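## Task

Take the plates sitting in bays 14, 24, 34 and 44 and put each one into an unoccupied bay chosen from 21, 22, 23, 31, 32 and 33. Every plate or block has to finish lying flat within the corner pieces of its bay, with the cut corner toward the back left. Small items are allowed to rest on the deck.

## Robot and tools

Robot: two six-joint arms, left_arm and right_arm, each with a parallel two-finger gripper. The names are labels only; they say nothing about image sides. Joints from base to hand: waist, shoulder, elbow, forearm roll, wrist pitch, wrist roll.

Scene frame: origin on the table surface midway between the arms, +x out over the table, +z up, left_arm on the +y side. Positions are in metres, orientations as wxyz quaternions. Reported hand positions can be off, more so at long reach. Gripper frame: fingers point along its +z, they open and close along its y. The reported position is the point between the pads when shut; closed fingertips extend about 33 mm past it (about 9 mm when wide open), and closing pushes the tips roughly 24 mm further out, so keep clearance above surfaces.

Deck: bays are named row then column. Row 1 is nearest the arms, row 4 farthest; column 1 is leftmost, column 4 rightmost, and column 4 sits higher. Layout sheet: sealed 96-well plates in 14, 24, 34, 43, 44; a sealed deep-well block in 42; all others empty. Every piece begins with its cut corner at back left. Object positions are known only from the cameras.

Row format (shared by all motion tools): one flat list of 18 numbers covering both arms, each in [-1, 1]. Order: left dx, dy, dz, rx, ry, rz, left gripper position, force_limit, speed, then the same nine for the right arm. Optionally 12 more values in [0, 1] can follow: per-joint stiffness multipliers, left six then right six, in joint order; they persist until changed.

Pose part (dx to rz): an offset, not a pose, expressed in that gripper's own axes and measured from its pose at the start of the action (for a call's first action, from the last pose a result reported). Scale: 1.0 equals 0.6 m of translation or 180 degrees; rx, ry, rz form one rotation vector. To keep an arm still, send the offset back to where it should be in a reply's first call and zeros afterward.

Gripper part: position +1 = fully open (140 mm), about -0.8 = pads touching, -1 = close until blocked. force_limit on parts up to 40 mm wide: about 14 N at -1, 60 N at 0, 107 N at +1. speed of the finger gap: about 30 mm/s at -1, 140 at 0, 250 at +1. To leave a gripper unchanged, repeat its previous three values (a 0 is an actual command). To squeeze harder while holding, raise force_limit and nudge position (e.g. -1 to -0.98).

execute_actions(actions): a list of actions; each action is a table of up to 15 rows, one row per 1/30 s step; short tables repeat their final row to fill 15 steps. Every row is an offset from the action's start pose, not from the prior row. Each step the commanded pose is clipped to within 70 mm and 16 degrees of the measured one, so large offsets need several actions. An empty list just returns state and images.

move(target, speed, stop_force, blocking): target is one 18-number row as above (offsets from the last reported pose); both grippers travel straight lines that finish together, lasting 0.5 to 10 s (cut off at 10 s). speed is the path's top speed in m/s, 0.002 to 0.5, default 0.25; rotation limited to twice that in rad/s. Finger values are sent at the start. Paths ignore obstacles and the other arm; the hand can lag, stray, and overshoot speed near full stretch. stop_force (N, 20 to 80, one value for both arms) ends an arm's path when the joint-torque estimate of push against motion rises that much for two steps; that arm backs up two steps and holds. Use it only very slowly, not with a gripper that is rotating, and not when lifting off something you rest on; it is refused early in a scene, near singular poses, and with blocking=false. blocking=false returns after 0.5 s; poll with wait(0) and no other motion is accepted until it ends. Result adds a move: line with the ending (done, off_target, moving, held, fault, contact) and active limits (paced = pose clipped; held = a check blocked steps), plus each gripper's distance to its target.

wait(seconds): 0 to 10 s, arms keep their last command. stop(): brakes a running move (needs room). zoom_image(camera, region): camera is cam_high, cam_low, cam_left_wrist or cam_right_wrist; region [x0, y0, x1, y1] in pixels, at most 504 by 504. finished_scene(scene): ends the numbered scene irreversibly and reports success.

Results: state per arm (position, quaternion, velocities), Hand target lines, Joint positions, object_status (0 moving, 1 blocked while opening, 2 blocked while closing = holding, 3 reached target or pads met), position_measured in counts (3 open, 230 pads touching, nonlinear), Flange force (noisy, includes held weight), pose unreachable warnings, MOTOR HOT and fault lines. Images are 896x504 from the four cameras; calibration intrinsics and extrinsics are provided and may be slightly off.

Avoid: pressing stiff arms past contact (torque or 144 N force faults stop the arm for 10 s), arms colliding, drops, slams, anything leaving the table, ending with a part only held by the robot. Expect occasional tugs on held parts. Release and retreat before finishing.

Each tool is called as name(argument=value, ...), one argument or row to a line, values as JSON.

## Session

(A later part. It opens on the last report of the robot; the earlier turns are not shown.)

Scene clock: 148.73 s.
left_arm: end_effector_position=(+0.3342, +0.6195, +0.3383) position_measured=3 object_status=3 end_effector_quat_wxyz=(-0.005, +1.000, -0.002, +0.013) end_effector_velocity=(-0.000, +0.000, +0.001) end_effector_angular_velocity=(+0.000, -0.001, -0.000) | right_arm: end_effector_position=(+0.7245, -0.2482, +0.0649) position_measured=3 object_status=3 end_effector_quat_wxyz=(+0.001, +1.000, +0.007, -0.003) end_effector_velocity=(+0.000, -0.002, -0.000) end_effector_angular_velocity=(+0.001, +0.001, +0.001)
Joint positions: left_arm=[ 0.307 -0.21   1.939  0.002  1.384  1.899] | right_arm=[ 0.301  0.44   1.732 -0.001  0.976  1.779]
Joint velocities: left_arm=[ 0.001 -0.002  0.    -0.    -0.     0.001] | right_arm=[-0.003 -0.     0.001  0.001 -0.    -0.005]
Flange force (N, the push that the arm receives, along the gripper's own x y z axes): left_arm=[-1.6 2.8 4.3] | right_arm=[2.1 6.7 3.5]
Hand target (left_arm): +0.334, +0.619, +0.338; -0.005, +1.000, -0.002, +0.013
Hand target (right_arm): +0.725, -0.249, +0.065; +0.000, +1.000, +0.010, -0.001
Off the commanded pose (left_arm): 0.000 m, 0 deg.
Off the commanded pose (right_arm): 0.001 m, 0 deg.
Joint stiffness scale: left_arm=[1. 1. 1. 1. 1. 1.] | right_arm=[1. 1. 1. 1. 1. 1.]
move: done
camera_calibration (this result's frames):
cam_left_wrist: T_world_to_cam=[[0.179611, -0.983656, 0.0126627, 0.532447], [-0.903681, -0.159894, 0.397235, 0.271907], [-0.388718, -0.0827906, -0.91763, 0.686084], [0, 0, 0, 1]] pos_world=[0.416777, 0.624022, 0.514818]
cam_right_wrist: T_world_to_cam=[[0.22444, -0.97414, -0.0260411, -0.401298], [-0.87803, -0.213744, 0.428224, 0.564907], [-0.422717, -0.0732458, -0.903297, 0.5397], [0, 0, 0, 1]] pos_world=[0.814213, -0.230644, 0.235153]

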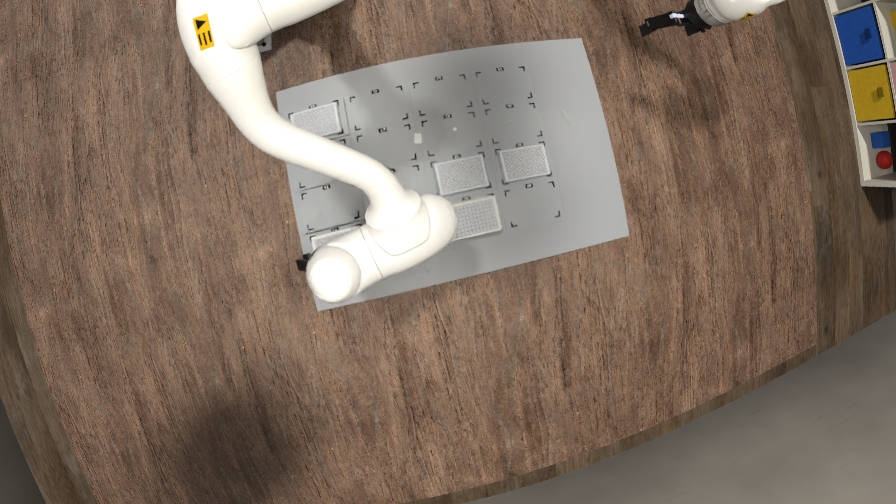

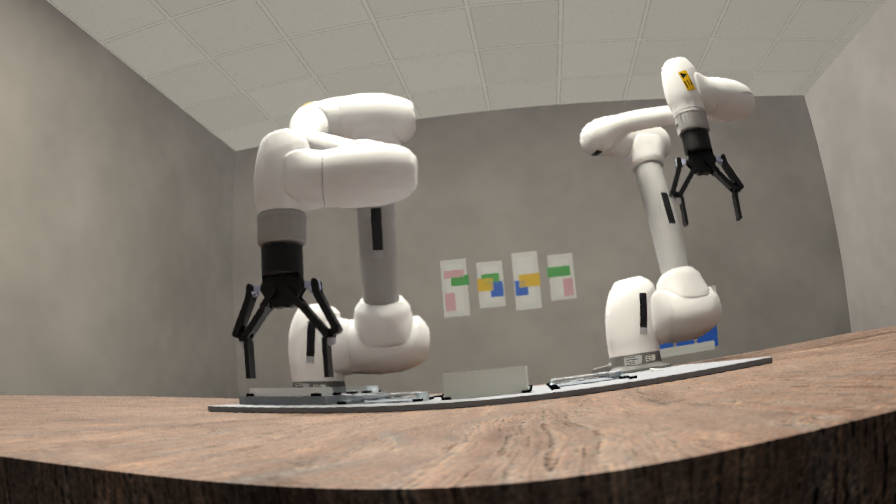

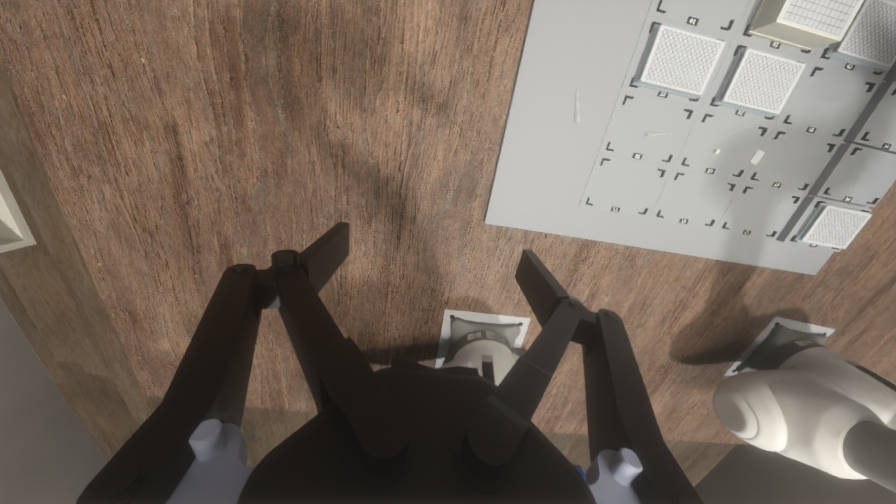

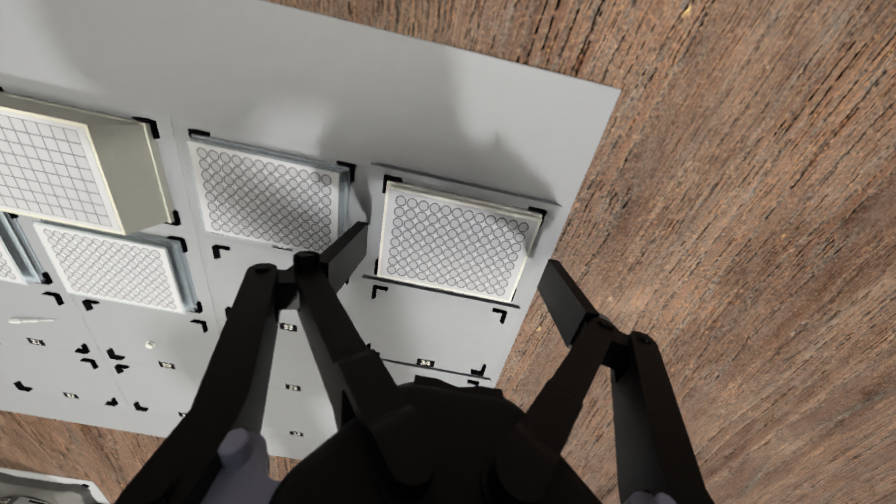

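move(
  target=[0,0,0,0,0,0,1,0,0,0.002,-0.0035,0.041,0.001,0.002,0,1,0,-0.5],
  speed=0.05,
)

move(
  target=[0,0,0,0,0,0,1,0,0,0,0,-0.005,0,0,0,-1,0,-0.8],
  speed=0.05,
)

zoom_image(
  camera="cam_right_wrist",
  region=[310, 140, 610, 340],
)

zoom_image(
  camera="cam_low",
  region=[220, 360, 360, 420],
)

Scene clock: 154.83 s.
left_arm: end_effector_position=(+0.3342, +0.6195, +0.3383) position_measured=3 object_status=3 end_effector_quat_wxyz=(-0.005, +1.000, -0.002, +0.013) end_effector_velocity=(-0.000, +0.001, -0.000) end_effector_angular_velocity=(+0.002, +0.001, +0.000) | right_arm: end_effector_position=(+0.7268, -0.2475, +0.0445) position_measured=3 object_status=3 end_effector_quat_wxyz=(+0.000, +1.000, +0.008, +0.001) end_effector_velocity=(+0.002, -0.000, -0.001) end_effector_angular_velocity=(-0.000, -0.003, +0.000)
Joint positions: left_arm=[ 0.307 -0.21   1.939  0.002  1.384  1.899] | right_arm=[ 0.301  0.459  1.747 -0.001  0.934  1.779]
Joint velocities: left_arm=[ 0.     0.     0.     0.002 -0.    -0.   ] | right_arm=[-0.001  0.001 -0.    -0.001 -0.005 -0.   ]
Flange force (N, the push that the arm receives, along the gripper's own x y z axes): left_arm=[0.4 1.6 5.1] | right_arm=[0.8 6.7 1.9]
Hand target (left_arm): +0.334, +0.619, +0.338; -0.005, +1.000, -0.002, +0.013
Hand target (right_arm): +0.726, -0.246, +0.040; -0.000, +1.000, +0.008, +0.000
Off the commanded pose (left_arm): 0.000 m, 0 deg.
Off the commanded pose (right_arm): 0.005 m, 0 deg.
Joint stiffness scale: left_arm=[1. 1. 1. 1. 1. 1.] | right_arm=[1. 1. 1. 1. 1. 1.]
move: off_target (right_arm)
camera_calibration (this result's frames):
cam_left_wrist: T_world_to_cam=[[0.17961, -0.983656, 0.0126628, 0.532447], [-0.903681, -0.159893, 0.397235, 0.271907], [-0.388718, -0.0827906, -0.91763, 0.686084], [0, 0, 0, 1]] pos_world=[0.416777, 0.624022, 0.514818]
cam_right_wrist: T_world_to_cam=[[0.225517, -0.973891, -0.0260382, -0.402374], [-0.881336, -0.215329, 0.42057, 0.578142], [-0.415196, -0.0718974, -0.906886, 0.517342], [0, 0, 0, 1]] pos_world=[0.815079, -0.230182, 0.215544]

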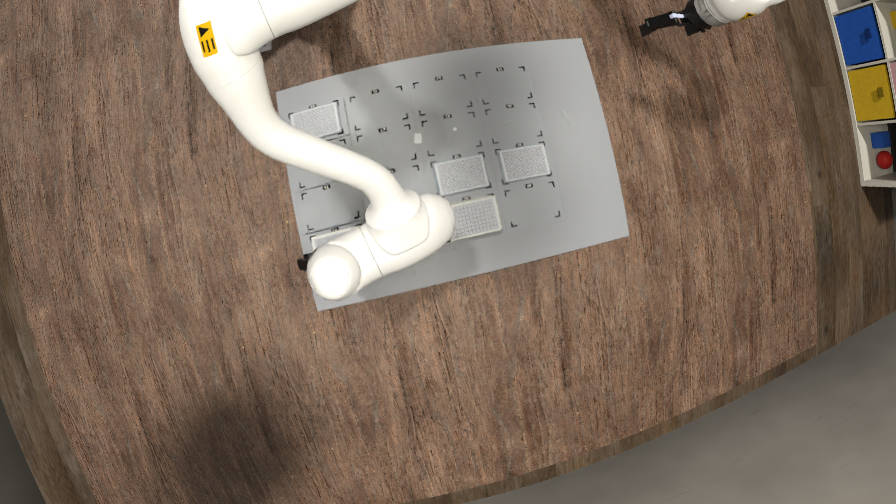

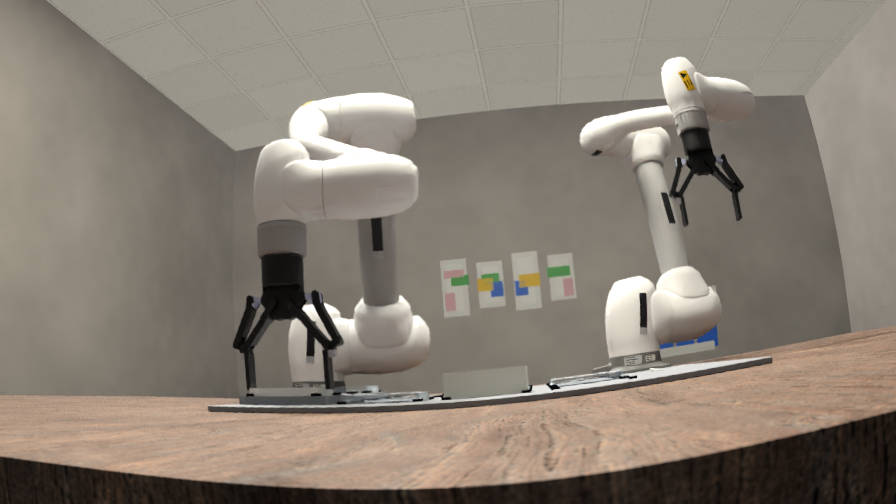

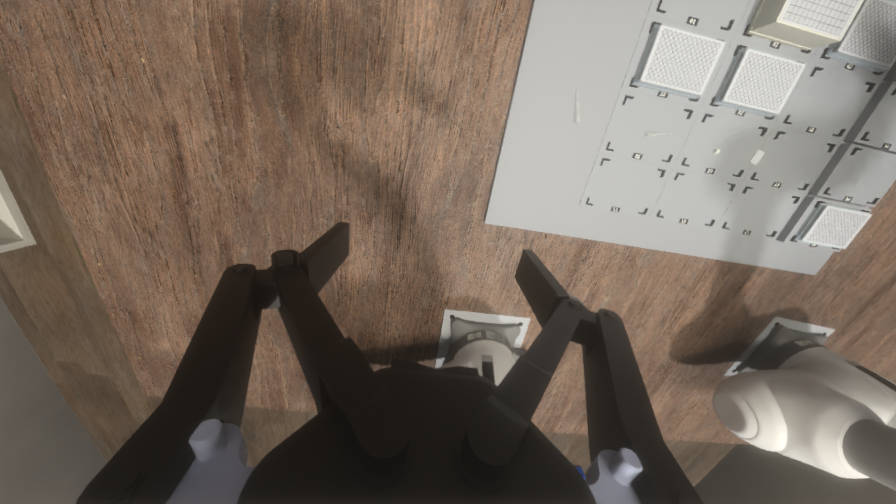

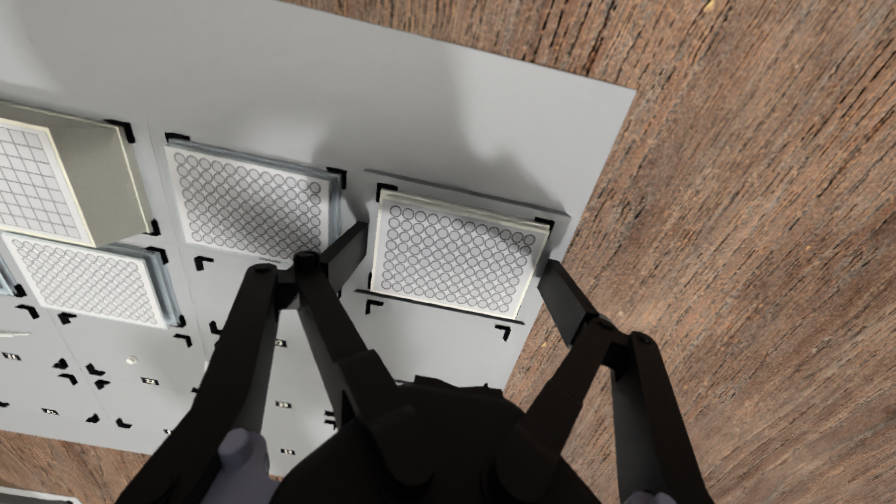

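Scene clock: 155.53 s.
left_arm: end_effector_position=(+0.3342, +0.6195, +0.3383) position_measured=3 object_status=3 end_effector_quat_wxyz=(-0.005, +1.000, -0.002, +0.013) end_effector_velocity=(+0.000, -0.000, -0.001) end_effector_angular_velocity=(-0.001, +0.003, +0.000) | right_arm: end_effector_position=(+0.7273, -0.2473, +0.0462) position_measured=39 object_status=2 end_effector_quat_wxyz=(-0.000, +1.000, +0.008, +0.002) end_effector_velocity=(+0.000, -0.001, -0.000) end_effector_angular_velocity=(-0.002, -0.000, -0.000)
Joint positions: left_arm=[ 0.307 -0.21   1.939  0.002  1.384  1.899] | right_arm=[ 0.301  0.457  1.746 -0.001  0.935  1.779]
Joint velocities: left_arm=[-0.001  0.002 -0.    -0.     0.001 -0.001] | right_arm=[-0.001 -0.     0.    -0.002 -0.     0.   ]
Flange force (N, the push that the arm receives, along the gripper's own x y z axes): left_arm=[-0.8 2.7 4.6] | right_arm=[-2.1 -1.3 -13.2]
Hand target (left_arm): +0.334, +0.619, +0.338; -0.005, +1.000, -0.002, +0.013
Hand target (right_arm): +0.727, -0.248, +0.047; +0.000, +1.000, +0.008, +0.001
Off the commanded pose (left_arm): 0.000 m, 0 deg.
Off the commanded pose (right_arm): 0.001 m, 0 deg.
Joint stiffness scale: left_arm=[1. 1. 1. 1. 1. 1.] | right_arm=[1. 1. 1. 1. 1. 1.]
move: done
camera_calibration (this result's frames):
cam_left_wrist: T_world_to_cam=[[0.17961, -0.983656, 0.0126627, 0.532447], [-0.903681, -0.159894, 0.397235, 0.271907], [-0.388718, -0.0827905, -0.91763, 0.686084], [0, 0, 0, 1]] pos_world=[0.416777, 0.624022, 0.514818]
cam_right_wrist: T_world_to_cam=[[0.225333, -0.973925, -0.0263814, -0.402053], [-0.882024, -0.215422, 0.419079, 0.578394], [-0.413834, -0.0711633, -0.907567, 0.518309], [0, 0, 0, 1]] pos_world=[0.815247, -0.230086, 0.2174]

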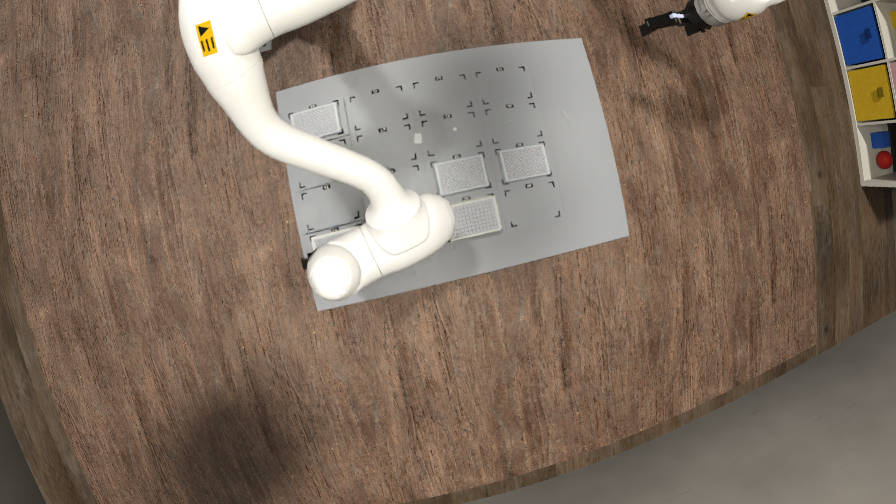

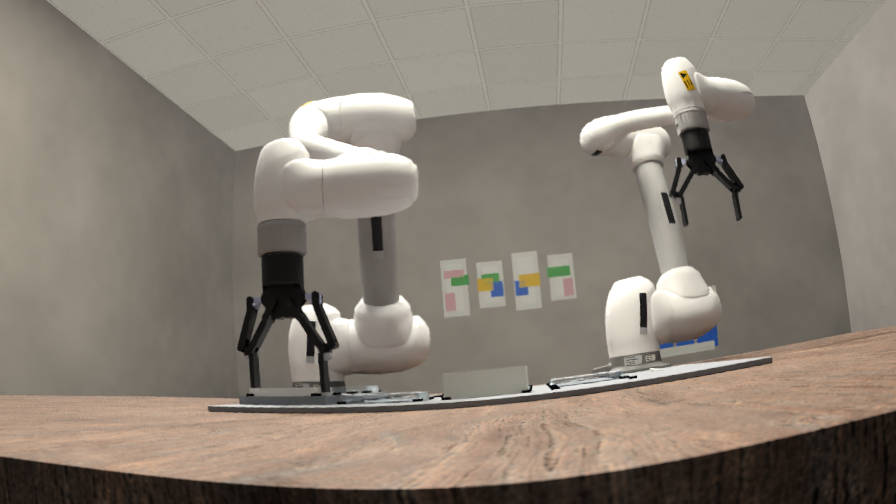

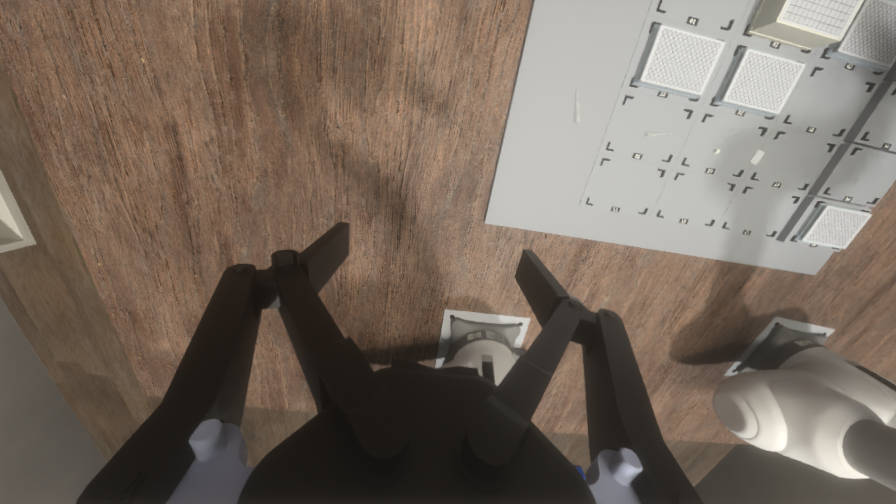

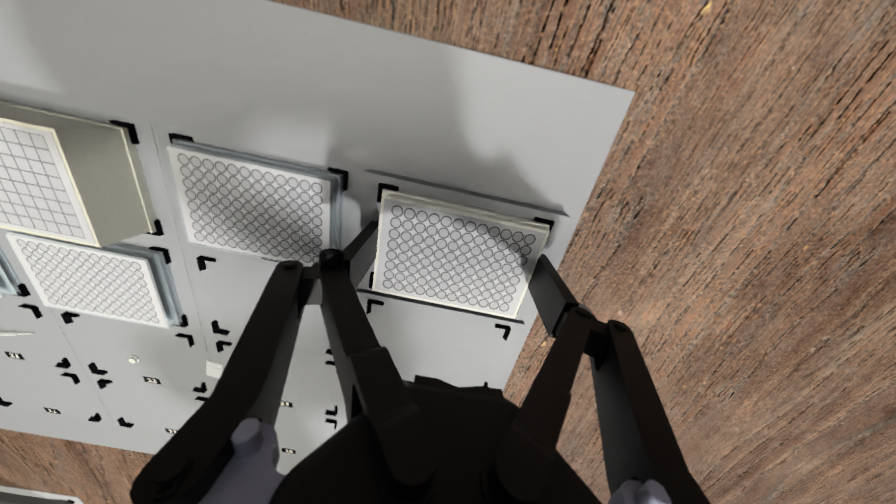

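Region (310, 140, 610, 340) of cam_right_wrist's 896x504 image, scaled by 1.680, with more detail than that image has.

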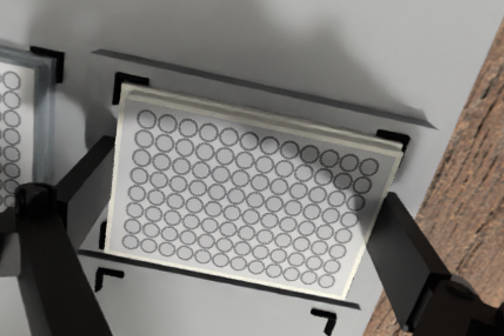

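Region (220, 360, 360, 420) of cam_low's 896x504 image, scaled by 3.600, with more detail than that image has; it fills the top 216 rows of this view, and the rest is white.

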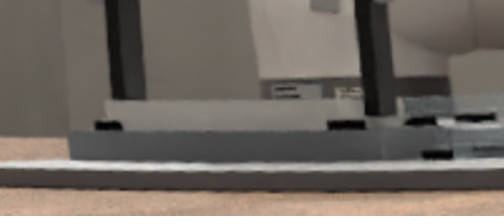

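move(
  target=[0,0,0,0,0,0,1,0,0,0.002,0,-0.033,0,0,0,-1,0,-0.8],
  speed=0.06,
)

move(
  target=[0,0,0,0,0,0,1,0,0,-0.1757,-0.2775,0.006,0,0,0.002,-1,0,-0.8],
  speed=0.25,
)

move(
  target=[0,0,0,0,0,0,1,0,0,0,0,0.038,0,0,0,-1,0,-0.8],
  speed=0.04,
)

zoom_image(
  camera="cam_right_wrist",
  region=[310, 140, 610, 340],
)

Scene clock: 161.20 s.
left_arm: end_effector_position=(+0.3342, +0.6195, +0.3383) position_measured=3 object_status=3 end_effector_quat_wxyz=(-0.005, +1.000, -0.002, +0.013) end_effector_velocity=(-0.000, -0.000, +0.000) end_effector_angular_velocity=(-0.001, +0.001, +0.001) | right_arm: end_effector_position=(+0.7275, -0.2472, +0.0617) position_measured=39 object_status=2 end_effector_quat_wxyz=(+0.000, +1.000, +0.008, +0.001) end_effector_velocity=(-0.000, +0.000, +0.002) end_effector_angular_velocity=(+0.000, +0.002, +0.000)
Joint positions: left_arm=[ 0.307 -0.21   1.939  0.002  1.384  1.899] | right_arm=[ 0.301  0.443  1.733 -0.001  0.962  1.779]
Joint velocities: left_arm=[ 0.     0.    -0.    -0.001  0.002 -0.   ] | right_arm=[ 0.    -0.001 -0.002  0.001  0.004 -0.   ]
Flange force (N, the push that the arm receives, along the gripper's own x y z axes): left_arm=[-0.6 1.5 4.8] | right_arm=[-0.6 5.8 3.1]
Hand target (left_arm): +0.334, +0.619, +0.338; -0.005, +1.000, -0.002, +0.013
Hand target (right_arm): +0.728, -0.247, +0.066; -0.000, +1.000, +0.008, +0.002
Off the commanded pose (left_arm): 0.000 m, 0 deg.
Off the commanded pose (right_arm): 0.004 m, 0 deg.
Joint stiffness scale: left_arm=[1. 1. 1. 1. 1. 1.] | right_arm=[1. 1. 1. 1. 1. 1.]
move: off_target (right_arm)
camera_calibration (this result's frames):
cam_left_wrist: T_world_to_cam=[[0.179611, -0.983656, 0.0126626, 0.532447], [-0.903681, -0.159894, 0.397235, 0.271907], [-0.388718, -0.0827906, -0.91763, 0.686084], [0, 0, 0, 1]] pos_world=[0.416777, 0.624022, 0.514818]
cam_right_wrist: T_world_to_cam=[[0.22527, -0.973939, -0.0263793, -0.401606], [-0.881326, -0.215242, 0.420636, 0.571568], [-0.415352, -0.0715081, -0.906846, 0.533473], [0, 0, 0, 1]] pos_world=[0.815787, -0.229966, 0.232761]

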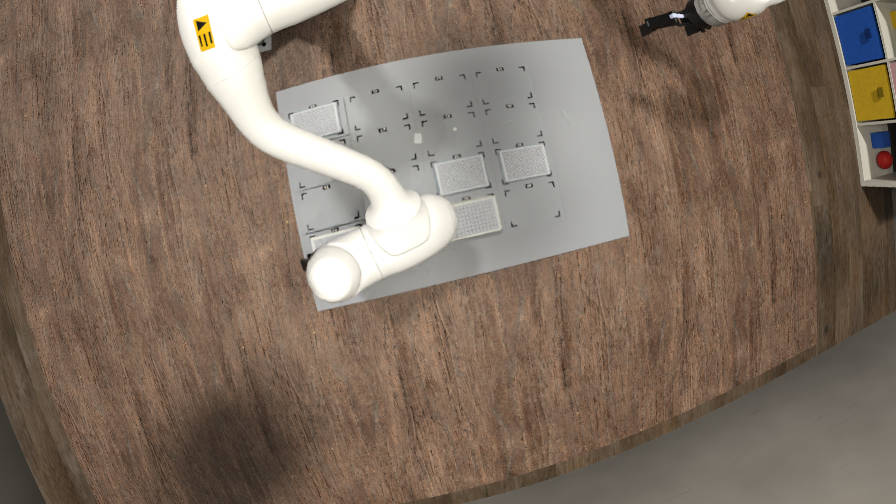

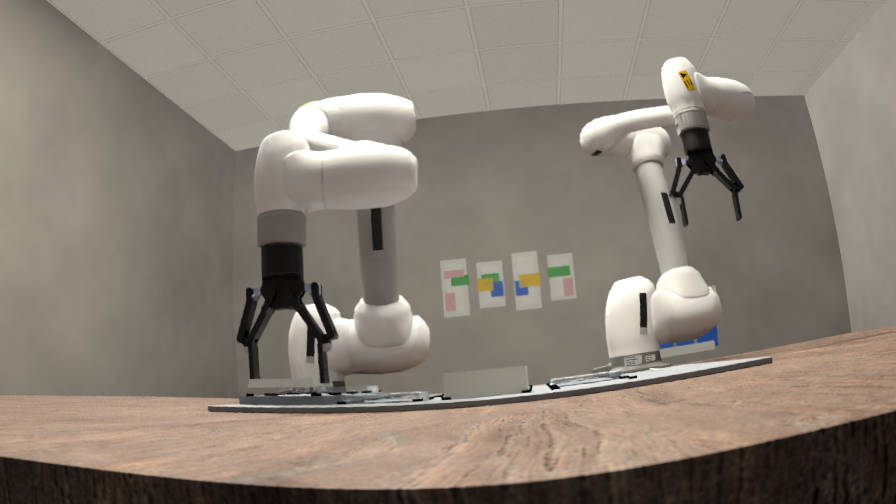

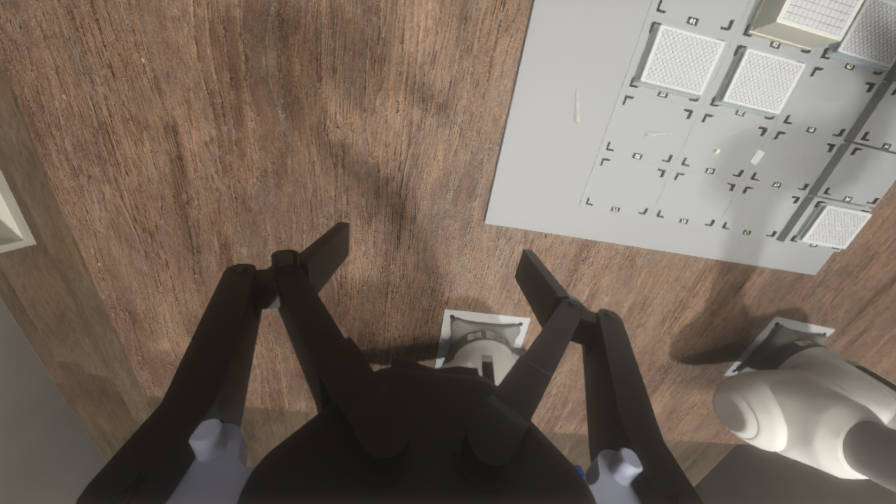

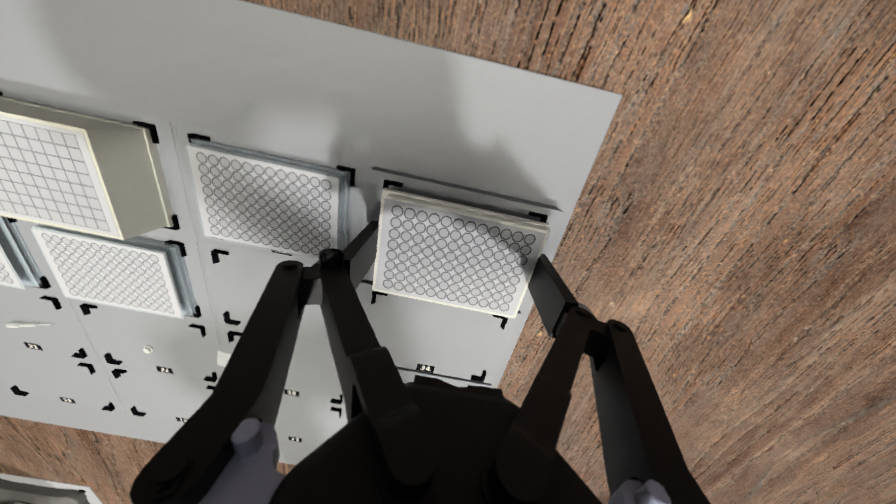

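Scene clock: 162.57 s.
left_arm: end_effector_position=(+0.3342, +0.6195, +0.3383) position_measured=3 object_status=3 end_effector_quat_wxyz=(-0.005, +1.000, -0.002, +0.013) end_effector_velocity=(-0.000, -0.000, +0.000) end_effector_angular_velocity=(-0.000, +0.000, +0.000) | right_arm: end_effector_position=(+0.6207, -0.0827, +0.0575) position_measured=39 object_status=2 end_effector_quat_wxyz=(+0.001, +1.000, +0.008, -0.001) end_effector_velocity=(-0.001, +0.001, -0.000) end_effector_angular_velocity=(-0.000, -0.000, -0.003)
Joint positions: left_arm=[ 0.307 -0.21   1.939  0.002  1.384  1.899] | right_arm=[ 0.572  0.405  1.803 -0.001  0.936  2.05 ]
Joint velocities: left_arm=[ 0.    -0.001  0.     0.     0.001 -0.   ] | right_arm=[ 0.003 -0.     0.    -0.    -0.     0.006]
Flange force (N, the push that the arm receives, along the gripper's own x y z axes): left_arm=[-0.8 1.8 4.0] | right_arm=[2.5 8.9 2.3]
Hand target (left_arm): +0.334, +0.619, +0.338; -0.005, +1.000, -0.002, +0.013
Hand target (right_arm): +0.620, -0.082, +0.058; -0.000, +1.000, +0.005, +0.001
Off the commanded pose (left_arm): 0.000 m, 0 deg.
Off the commanded pose (right_arm): 0.001 m, 0 deg.
Joint stiffness scale: left_arm=[1. 1. 1. 1. 1. 1.] | right_arm=[1. 1. 1. 1. 1. 1.]
move: done
camera_calibration (this result's frames):
cam_left_wrist: T_world_to_cam=[[0.179611, -0.983656, 0.0126626, 0.532447], [-0.903681, -0.159894, 0.397235, 0.271907], [-0.388718, -0.0827906, -0.91763, 0.686084], [0, 0, 0, 1]] pos_world=[0.416777, 0.624022, 0.514818]
cam_right_wrist: T_world_to_cam=[[0.225215, -0.973967, -0.0258196, -0.217377], [-0.87951, -0.214633, 0.424728, 0.513316], [-0.419213, -0.0729465, -0.904953, 0.499204], [0, 0, 0, 1]] pos_world=[0.709696, -0.0651284, 0.228123]

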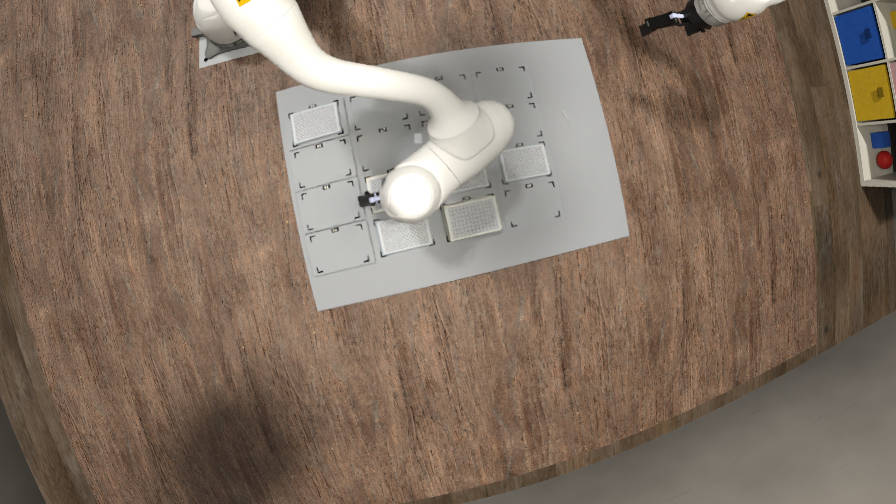

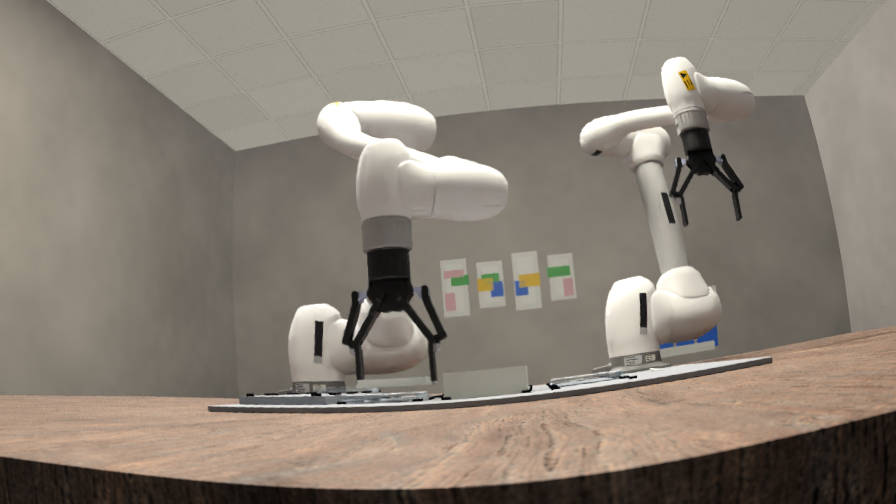

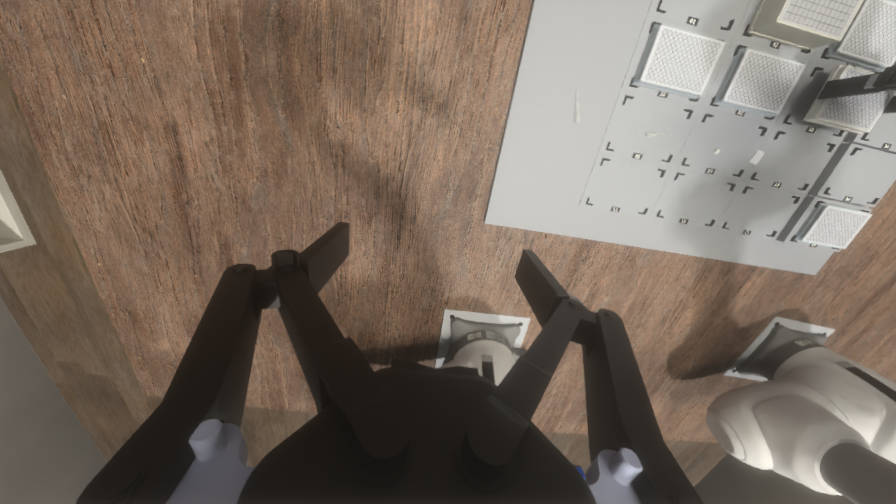

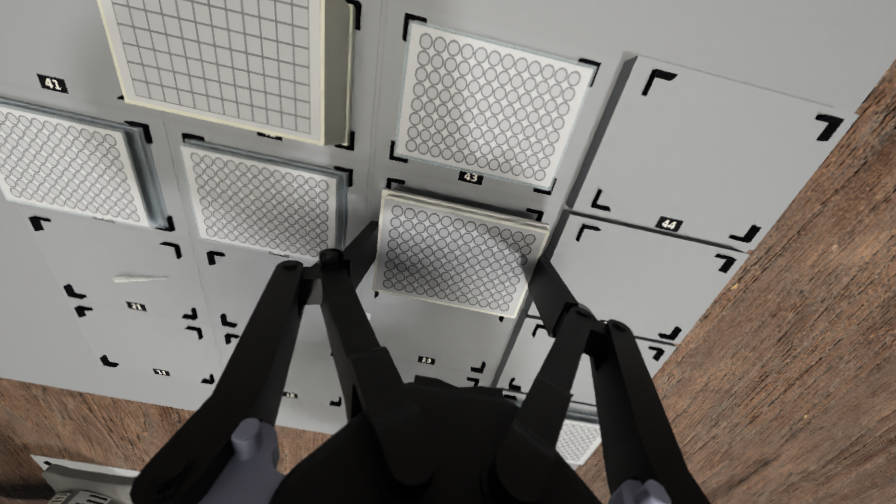

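Scene clock: 163.47 s.
left_arm: end_effector_position=(+0.3342, +0.6195, +0.3383) position_measured=3 object_status=3 end_effector_quat_wxyz=(-0.005, +1.000, -0.002, +0.013) end_effector_velocity=(+0.000, -0.000, -0.000) end_effector_angular_velocity=(-0.001, +0.000, -0.000) | right_arm: end_effector_position=(+0.6215, -0.0822, +0.0388) position_measured=39 object_status=2 end_effector_quat_wxyz=(+0.000, +1.000, +0.008, -0.000) end_effector_velocity=(+0.001, -0.000, -0.002) end_effector_angular_velocity=(+0.000, -0.002, +0.000)
Joint positions: left_arm=[ 0.307 -0.21   1.939  0.002  1.384  1.899] | right_arm=[ 0.572  0.424  1.814 -0.001  0.903  2.05 ]
Joint velocities: left_arm=[-0.     0.    -0.    -0.001  0.     0.   ] | right_arm=[-0.     0.002  0.001 -0.001 -0.004  0.   ]
Flange force (N, the push that the arm receives, along the gripper's own x y z axes): left_arm=[-0.5 1.6 5.3] | right_arm=[4.1 5.0 5.9]
Hand target (left_arm): +0.334, +0.619, +0.338; -0.005, +1.000, -0.002, +0.013
Hand target (right_arm): +0.621, -0.083, +0.035; +0.001, +1.000, +0.008, -0.001
Off the commanded pose (left_arm): 0.000 m, 0 deg.
Off the commanded pose (right_arm): 0.004 m, 0 deg.
Joint stiffness scale: left_arm=[1. 1. 1. 1. 1. 1.] | right_arm=[1. 1. 1. 1. 1. 1.]
move: off_target (right_arm)
camera_calibration (this result's frames):
cam_left_wrist: T_world_to_cam=[[0.17961, -0.983656, 0.0126627, 0.532447], [-0.903681, -0.159894, 0.397235, 0.271907], [-0.388718, -0.0827906, -0.91763, 0.686084], [0, 0, 0, 1]] pos_world=[0.416777, 0.624022, 0.514818]
cam_right_wrist: T_world_to_cam=[[0.225243, -0.973948, -0.0262885, -0.217587], [-0.880153, -0.214975, 0.423221, 0.52247], [-0.417847, -0.0721898, -0.905645, 0.481895], [0, 0, 0, 1]] pos_world=[0.710222, -0.0648123, 0.209586]

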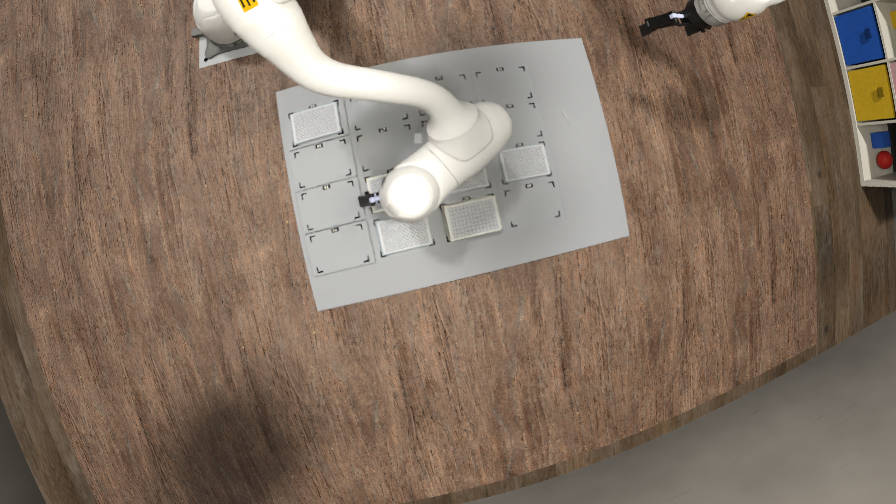

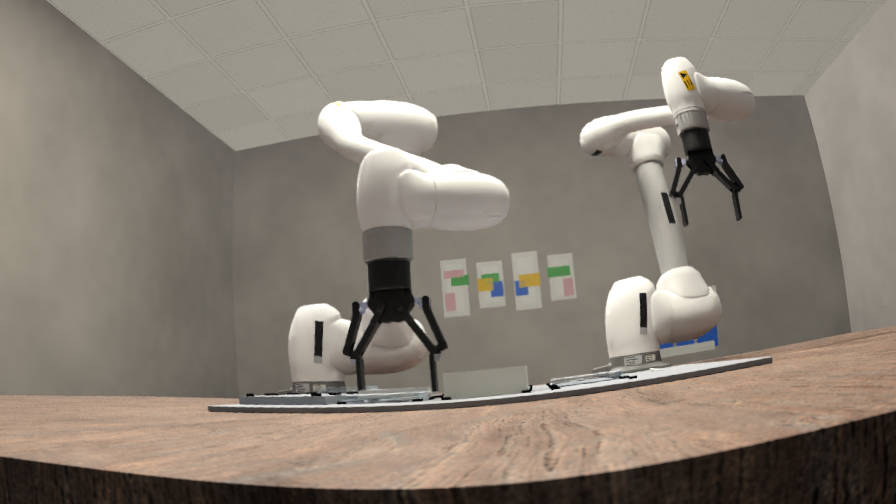

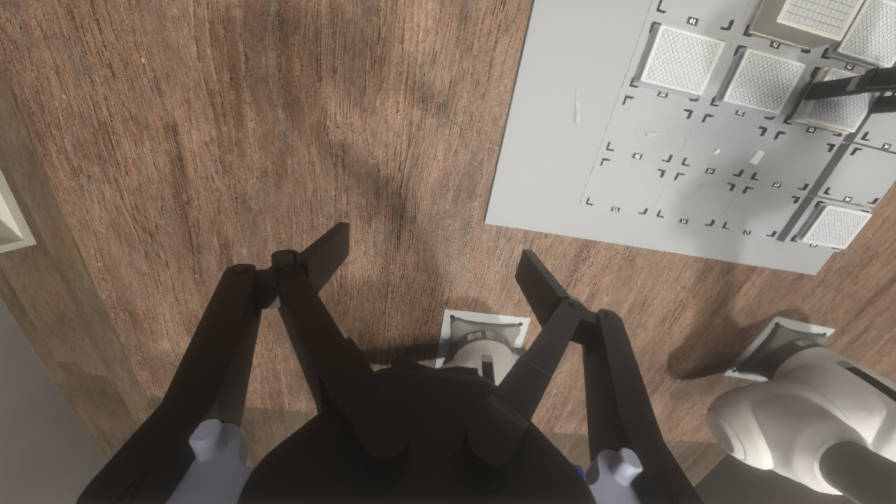

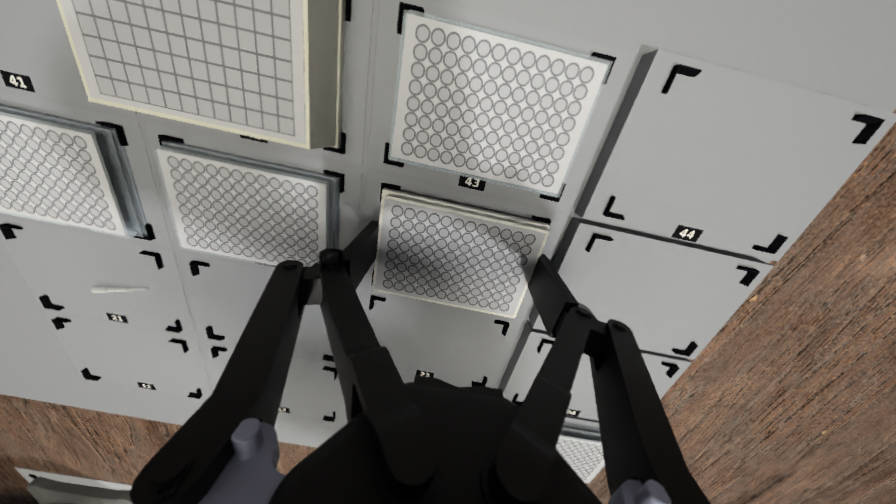

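Region (310, 140, 610, 340) of cam_right_wrist's 896x504 image, scaled by 1.680, with more detail than that image has.

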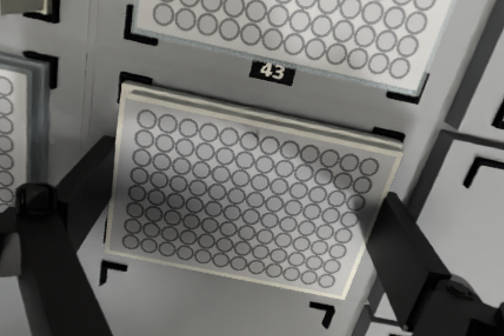

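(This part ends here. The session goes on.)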